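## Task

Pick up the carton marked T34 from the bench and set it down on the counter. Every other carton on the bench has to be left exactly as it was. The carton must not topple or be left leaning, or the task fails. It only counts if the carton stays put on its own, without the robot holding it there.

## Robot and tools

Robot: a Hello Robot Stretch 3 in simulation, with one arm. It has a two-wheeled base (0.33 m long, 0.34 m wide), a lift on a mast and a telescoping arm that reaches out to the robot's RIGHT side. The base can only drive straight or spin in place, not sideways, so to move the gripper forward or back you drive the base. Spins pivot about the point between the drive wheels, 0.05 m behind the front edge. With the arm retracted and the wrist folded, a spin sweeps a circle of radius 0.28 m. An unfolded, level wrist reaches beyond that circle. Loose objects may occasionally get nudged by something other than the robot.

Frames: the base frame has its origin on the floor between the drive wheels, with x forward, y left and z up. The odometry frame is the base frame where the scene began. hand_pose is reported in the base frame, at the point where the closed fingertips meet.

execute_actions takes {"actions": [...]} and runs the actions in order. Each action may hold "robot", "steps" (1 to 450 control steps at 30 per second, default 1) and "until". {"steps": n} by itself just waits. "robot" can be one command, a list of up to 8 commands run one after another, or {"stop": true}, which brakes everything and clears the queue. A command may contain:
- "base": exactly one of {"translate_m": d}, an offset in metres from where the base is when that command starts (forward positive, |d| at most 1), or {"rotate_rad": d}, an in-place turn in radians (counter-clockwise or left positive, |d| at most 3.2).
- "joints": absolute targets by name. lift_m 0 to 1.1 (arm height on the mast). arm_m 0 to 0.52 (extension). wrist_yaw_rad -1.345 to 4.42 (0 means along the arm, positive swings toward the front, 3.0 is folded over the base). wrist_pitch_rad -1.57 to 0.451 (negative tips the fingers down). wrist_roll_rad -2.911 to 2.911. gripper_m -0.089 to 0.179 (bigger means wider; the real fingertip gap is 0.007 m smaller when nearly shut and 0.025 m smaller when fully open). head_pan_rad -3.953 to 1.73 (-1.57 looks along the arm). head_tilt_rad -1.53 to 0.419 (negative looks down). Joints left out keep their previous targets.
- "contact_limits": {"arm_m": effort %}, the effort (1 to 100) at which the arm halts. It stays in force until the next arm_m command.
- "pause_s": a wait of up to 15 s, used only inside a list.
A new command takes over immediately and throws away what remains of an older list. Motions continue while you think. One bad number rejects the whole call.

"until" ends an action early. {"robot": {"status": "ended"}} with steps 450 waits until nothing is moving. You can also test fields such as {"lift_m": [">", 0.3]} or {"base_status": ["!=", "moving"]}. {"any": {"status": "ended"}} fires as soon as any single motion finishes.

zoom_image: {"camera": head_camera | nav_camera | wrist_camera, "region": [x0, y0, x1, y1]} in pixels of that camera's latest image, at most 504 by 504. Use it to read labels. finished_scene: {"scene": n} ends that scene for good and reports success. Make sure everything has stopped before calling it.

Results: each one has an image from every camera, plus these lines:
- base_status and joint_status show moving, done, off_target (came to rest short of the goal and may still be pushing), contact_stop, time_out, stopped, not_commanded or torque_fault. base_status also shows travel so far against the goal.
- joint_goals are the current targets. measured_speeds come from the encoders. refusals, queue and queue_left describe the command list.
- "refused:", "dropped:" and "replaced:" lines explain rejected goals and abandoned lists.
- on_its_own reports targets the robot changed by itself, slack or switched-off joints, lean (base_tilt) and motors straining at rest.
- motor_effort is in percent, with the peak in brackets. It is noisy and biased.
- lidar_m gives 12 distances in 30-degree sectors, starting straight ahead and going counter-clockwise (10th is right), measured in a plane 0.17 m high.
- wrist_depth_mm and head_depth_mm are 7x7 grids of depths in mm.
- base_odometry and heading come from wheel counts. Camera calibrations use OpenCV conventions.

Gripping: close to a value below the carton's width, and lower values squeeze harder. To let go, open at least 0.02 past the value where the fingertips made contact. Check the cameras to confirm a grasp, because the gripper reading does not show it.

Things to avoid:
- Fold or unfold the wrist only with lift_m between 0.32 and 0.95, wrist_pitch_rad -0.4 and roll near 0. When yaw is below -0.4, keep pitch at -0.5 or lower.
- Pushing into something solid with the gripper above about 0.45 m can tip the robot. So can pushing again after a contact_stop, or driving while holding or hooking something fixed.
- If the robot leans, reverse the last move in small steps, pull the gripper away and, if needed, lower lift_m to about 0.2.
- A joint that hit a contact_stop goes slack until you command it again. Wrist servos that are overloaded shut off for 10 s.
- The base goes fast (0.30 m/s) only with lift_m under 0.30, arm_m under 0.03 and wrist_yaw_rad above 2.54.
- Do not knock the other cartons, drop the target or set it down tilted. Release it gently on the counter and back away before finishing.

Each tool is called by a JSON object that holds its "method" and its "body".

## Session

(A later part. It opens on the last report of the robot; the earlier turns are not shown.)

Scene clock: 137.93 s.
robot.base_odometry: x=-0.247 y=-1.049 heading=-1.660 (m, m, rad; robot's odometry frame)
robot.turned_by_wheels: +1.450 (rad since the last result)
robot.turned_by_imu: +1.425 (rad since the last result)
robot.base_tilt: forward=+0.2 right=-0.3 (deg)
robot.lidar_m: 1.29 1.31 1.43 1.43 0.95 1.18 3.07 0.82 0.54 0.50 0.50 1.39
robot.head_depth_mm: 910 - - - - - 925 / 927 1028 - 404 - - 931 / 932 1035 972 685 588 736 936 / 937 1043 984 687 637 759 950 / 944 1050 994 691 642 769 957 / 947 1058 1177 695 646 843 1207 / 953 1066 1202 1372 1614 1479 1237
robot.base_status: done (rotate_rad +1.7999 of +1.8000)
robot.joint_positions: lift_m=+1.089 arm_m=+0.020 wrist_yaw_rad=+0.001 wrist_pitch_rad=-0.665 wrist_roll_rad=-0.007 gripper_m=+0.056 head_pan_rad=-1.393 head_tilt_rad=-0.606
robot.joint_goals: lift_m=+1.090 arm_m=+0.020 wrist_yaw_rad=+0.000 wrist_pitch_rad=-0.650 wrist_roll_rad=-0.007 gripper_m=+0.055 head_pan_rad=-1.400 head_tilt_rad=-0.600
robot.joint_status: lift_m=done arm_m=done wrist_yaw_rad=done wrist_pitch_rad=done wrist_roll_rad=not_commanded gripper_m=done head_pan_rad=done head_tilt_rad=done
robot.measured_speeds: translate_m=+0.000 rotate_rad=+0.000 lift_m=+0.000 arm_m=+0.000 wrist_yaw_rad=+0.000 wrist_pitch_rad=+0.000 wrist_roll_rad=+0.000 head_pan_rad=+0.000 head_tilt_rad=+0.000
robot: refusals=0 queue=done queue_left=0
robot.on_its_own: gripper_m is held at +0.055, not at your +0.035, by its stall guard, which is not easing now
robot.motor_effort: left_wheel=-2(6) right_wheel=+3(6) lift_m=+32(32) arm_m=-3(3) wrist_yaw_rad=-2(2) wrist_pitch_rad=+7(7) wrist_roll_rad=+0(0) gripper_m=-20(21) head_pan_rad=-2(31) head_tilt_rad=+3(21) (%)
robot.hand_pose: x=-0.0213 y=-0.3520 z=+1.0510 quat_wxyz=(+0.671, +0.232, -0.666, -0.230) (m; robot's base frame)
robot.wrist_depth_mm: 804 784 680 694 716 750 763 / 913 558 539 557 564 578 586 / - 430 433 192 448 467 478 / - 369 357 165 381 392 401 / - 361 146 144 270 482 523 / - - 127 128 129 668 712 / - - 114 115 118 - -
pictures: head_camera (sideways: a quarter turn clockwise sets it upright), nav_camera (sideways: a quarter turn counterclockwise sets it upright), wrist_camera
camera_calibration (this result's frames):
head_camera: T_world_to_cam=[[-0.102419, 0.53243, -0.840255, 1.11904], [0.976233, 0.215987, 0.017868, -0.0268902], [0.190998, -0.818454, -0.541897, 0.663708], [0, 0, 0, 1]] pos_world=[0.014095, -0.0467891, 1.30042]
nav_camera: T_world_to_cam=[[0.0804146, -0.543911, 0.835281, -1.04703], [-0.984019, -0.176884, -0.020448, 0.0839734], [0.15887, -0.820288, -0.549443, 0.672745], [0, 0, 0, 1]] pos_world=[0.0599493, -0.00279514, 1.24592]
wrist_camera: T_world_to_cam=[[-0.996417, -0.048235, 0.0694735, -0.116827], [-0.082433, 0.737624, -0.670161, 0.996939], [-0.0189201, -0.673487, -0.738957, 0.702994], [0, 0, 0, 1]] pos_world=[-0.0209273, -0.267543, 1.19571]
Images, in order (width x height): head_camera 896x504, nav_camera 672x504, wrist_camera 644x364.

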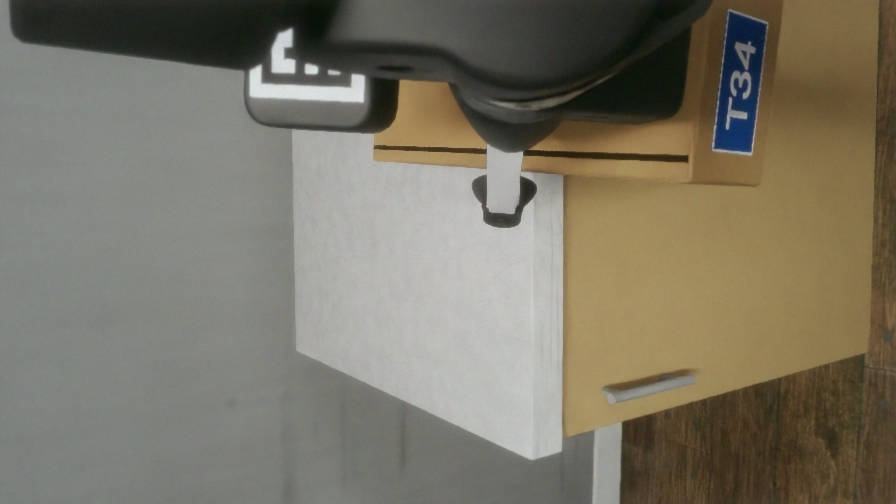

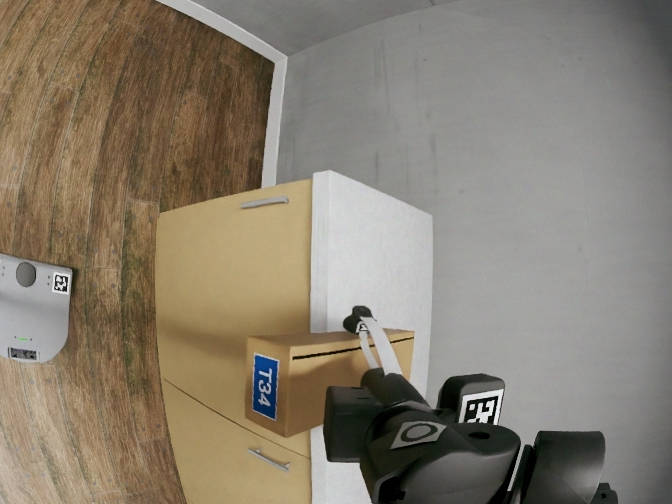

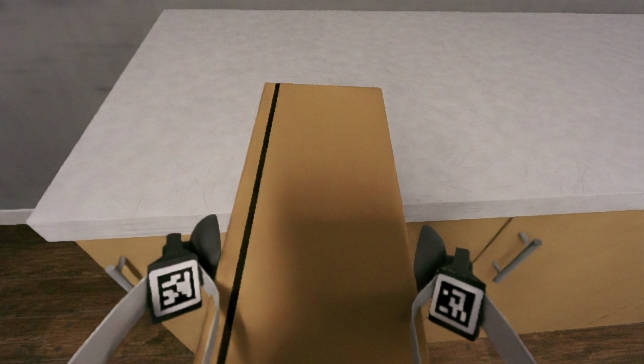

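{"method": "execute_actions", "body": {"actions": [{"robot":[{"joints":{"arm_m":0.42}},{"joints":{"lift_m":0.99}}],"steps":450,"until":{"robot":{"status":"ended"}}},{"robot":[{"joints":{"gripper_m":0.14}},{"joints":{"lift_m":1.06}}],"steps":450,"until":{"robot":{"status":"ended"}}}]}}

{"method": "finished_scene", "body": {"scene": 2}}

Scene clock: 150.07 s.
robot.base_odometry: x=-0.247 y=-1.049 heading=-1.660 (m, m, rad; robot's odometry frame)
robot.turned_by_wheels: +0.000 (rad since the last result)
robot.turned_by_imu: -0.003 (rad since the last result)
robot.base_tilt: forward=+0.2 right=-0.3 (deg)
robot.lidar_m: 1.29 1.30 1.43 1.43 0.95 1.18 3.07 0.83 0.54 0.50 0.50 1.40
robot.head_depth_mm: 895 - 900 674 624 745 919 / 913 1009 772 645 627 750 936 / 931 1039 970 666 632 755 939 / 936 1044 984 687 635 761 944 / 942 1053 996 692 639 766 959 / 947 1055 1172 697 643 844 1204 / 952 1063 1201 1369 1601 1468 1235
robot.base_status: done (rotate_rad +1.7999 of +1.8000)
robot.joint_positions: lift_m=+1.059 arm_m=+0.420 wrist_yaw_rad=+0.001 wrist_pitch_rad=-0.665 wrist_roll_rad=-0.007 gripper_m=+0.140 head_pan_rad=-1.393 head_tilt_rad=-0.606
robot.joint_goals: lift_m=+1.060 arm_m=+0.420 wrist_yaw_rad=+0.000 wrist_pitch_rad=-0.650 wrist_roll_rad=-0.007 gripper_m=+0.140 head_pan_rad=-1.400 head_tilt_rad=-0.600
robot.joint_status: lift_m=done arm_m=done wrist_yaw_rad=done wrist_pitch_rad=done wrist_roll_rad=not_commanded gripper_m=done head_pan_rad=done head_tilt_rad=done
robot.measured_speeds: translate_m=+0.000 rotate_rad=+0.000 lift_m=+0.000 arm_m=+0.000 wrist_yaw_rad=+0.000 wrist_pitch_rad=+0.000 wrist_roll_rad=+0.000 head_pan_rad=+0.000 head_tilt_rad=+0.000
robot: refusals=0 queue=done queue_left=0
robot.motor_effort: left_wheel=-2(2) right_wheel=+3(3) lift_m=+31(36) arm_m=+2(4) wrist_yaw_rad=-1(1) wrist_pitch_rad=+7(7) wrist_roll_rad=+0(0) gripper_m=+1(81) head_pan_rad=-3(2) head_tilt_rad=+3(3) (%)
robot.hand_pose: x=-0.0213 y=-0.7514 z=+1.0211 quat_wxyz=(+0.671, +0.232, -0.666, -0.230) (m; robot's base frame)
robot.wrist_depth_mm: 434 443 450 463 468 482 483 / 479 492 497 488 520 516 542 / 384 388 393 405 410 420 429 / 329 333 337 265 348 356 359 / 286 294 293 230 302 308 312 / 256 - 255 204 264 270 274 / 228 230 227 183 239 236 244
pictures: head_camera (sideways: a quarter turn clockwise sets it upright), nav_camera (sideways: a quarter turn counterclockwise sets it upright), wrist_camera
camera_calibration (this result's frames):
head_camera: T_world_to_cam=[[-0.10232, 0.532396, -0.840289, 1.11909], [0.976269, 0.215823, 0.0178656, -0.0268872], [0.190866, -0.81852, -0.541845, 0.663642], [0, 0, 0, 1]] pos_world=[0.0140871, -0.0467905, 1.30043]
nav_camera: T_world_to_cam=[[0.0803137, -0.543874, 0.835315, -1.04708], [-0.984049, -0.17672, -0.020448, 0.0839736], [0.158738, -0.820348, -0.549391, 0.672678], [0, 0, 0, 1]] pos_world=[0.0599494, -0.00280764, 1.24592]
wrist_camera: T_world_to_cam=[[-0.99642, -0.0481374, 0.0694994, -0.133984], [-0.0823889, 0.737257, -0.670571, 1.27172], [-0.0189594, -0.673896, -0.738583, 0.411199], [0, 0, 0, 1]] pos_world=[-0.0209333, -0.666926, 1.16579]
Images, in order (width x height): head_camera 896x504, nav_camera 672x504, wrist_camera 644x364.

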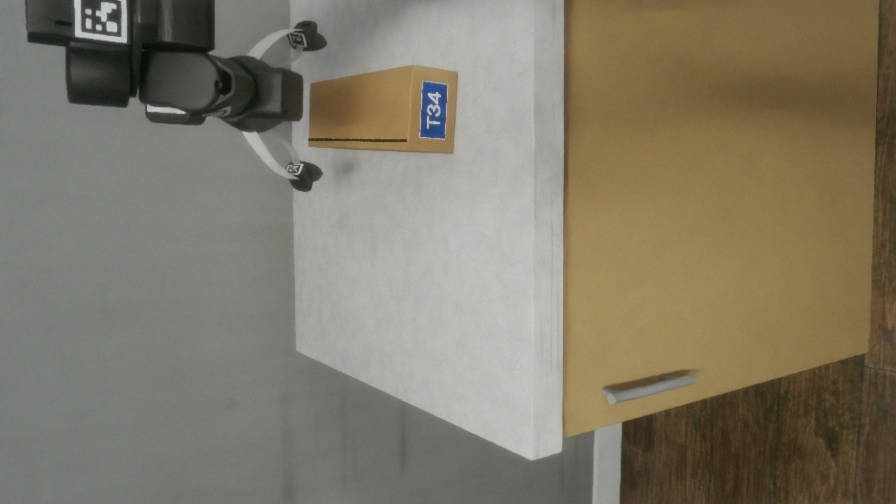

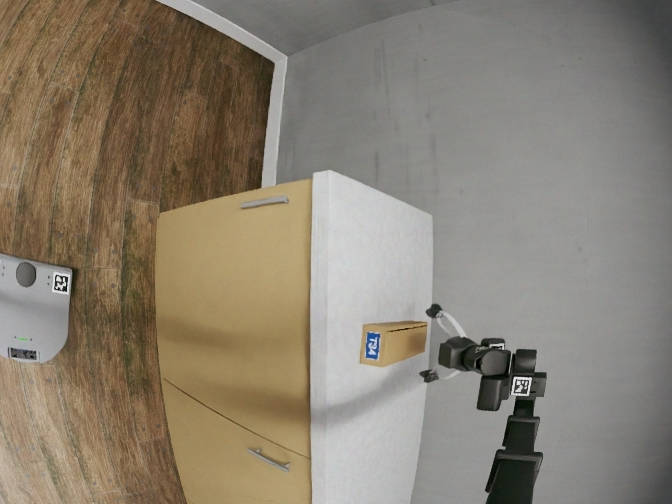

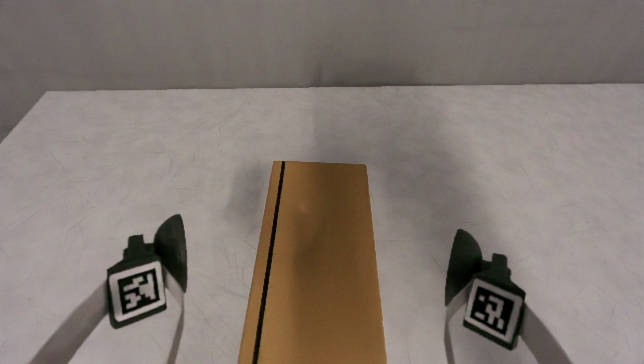

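The scene is finished: the task was done.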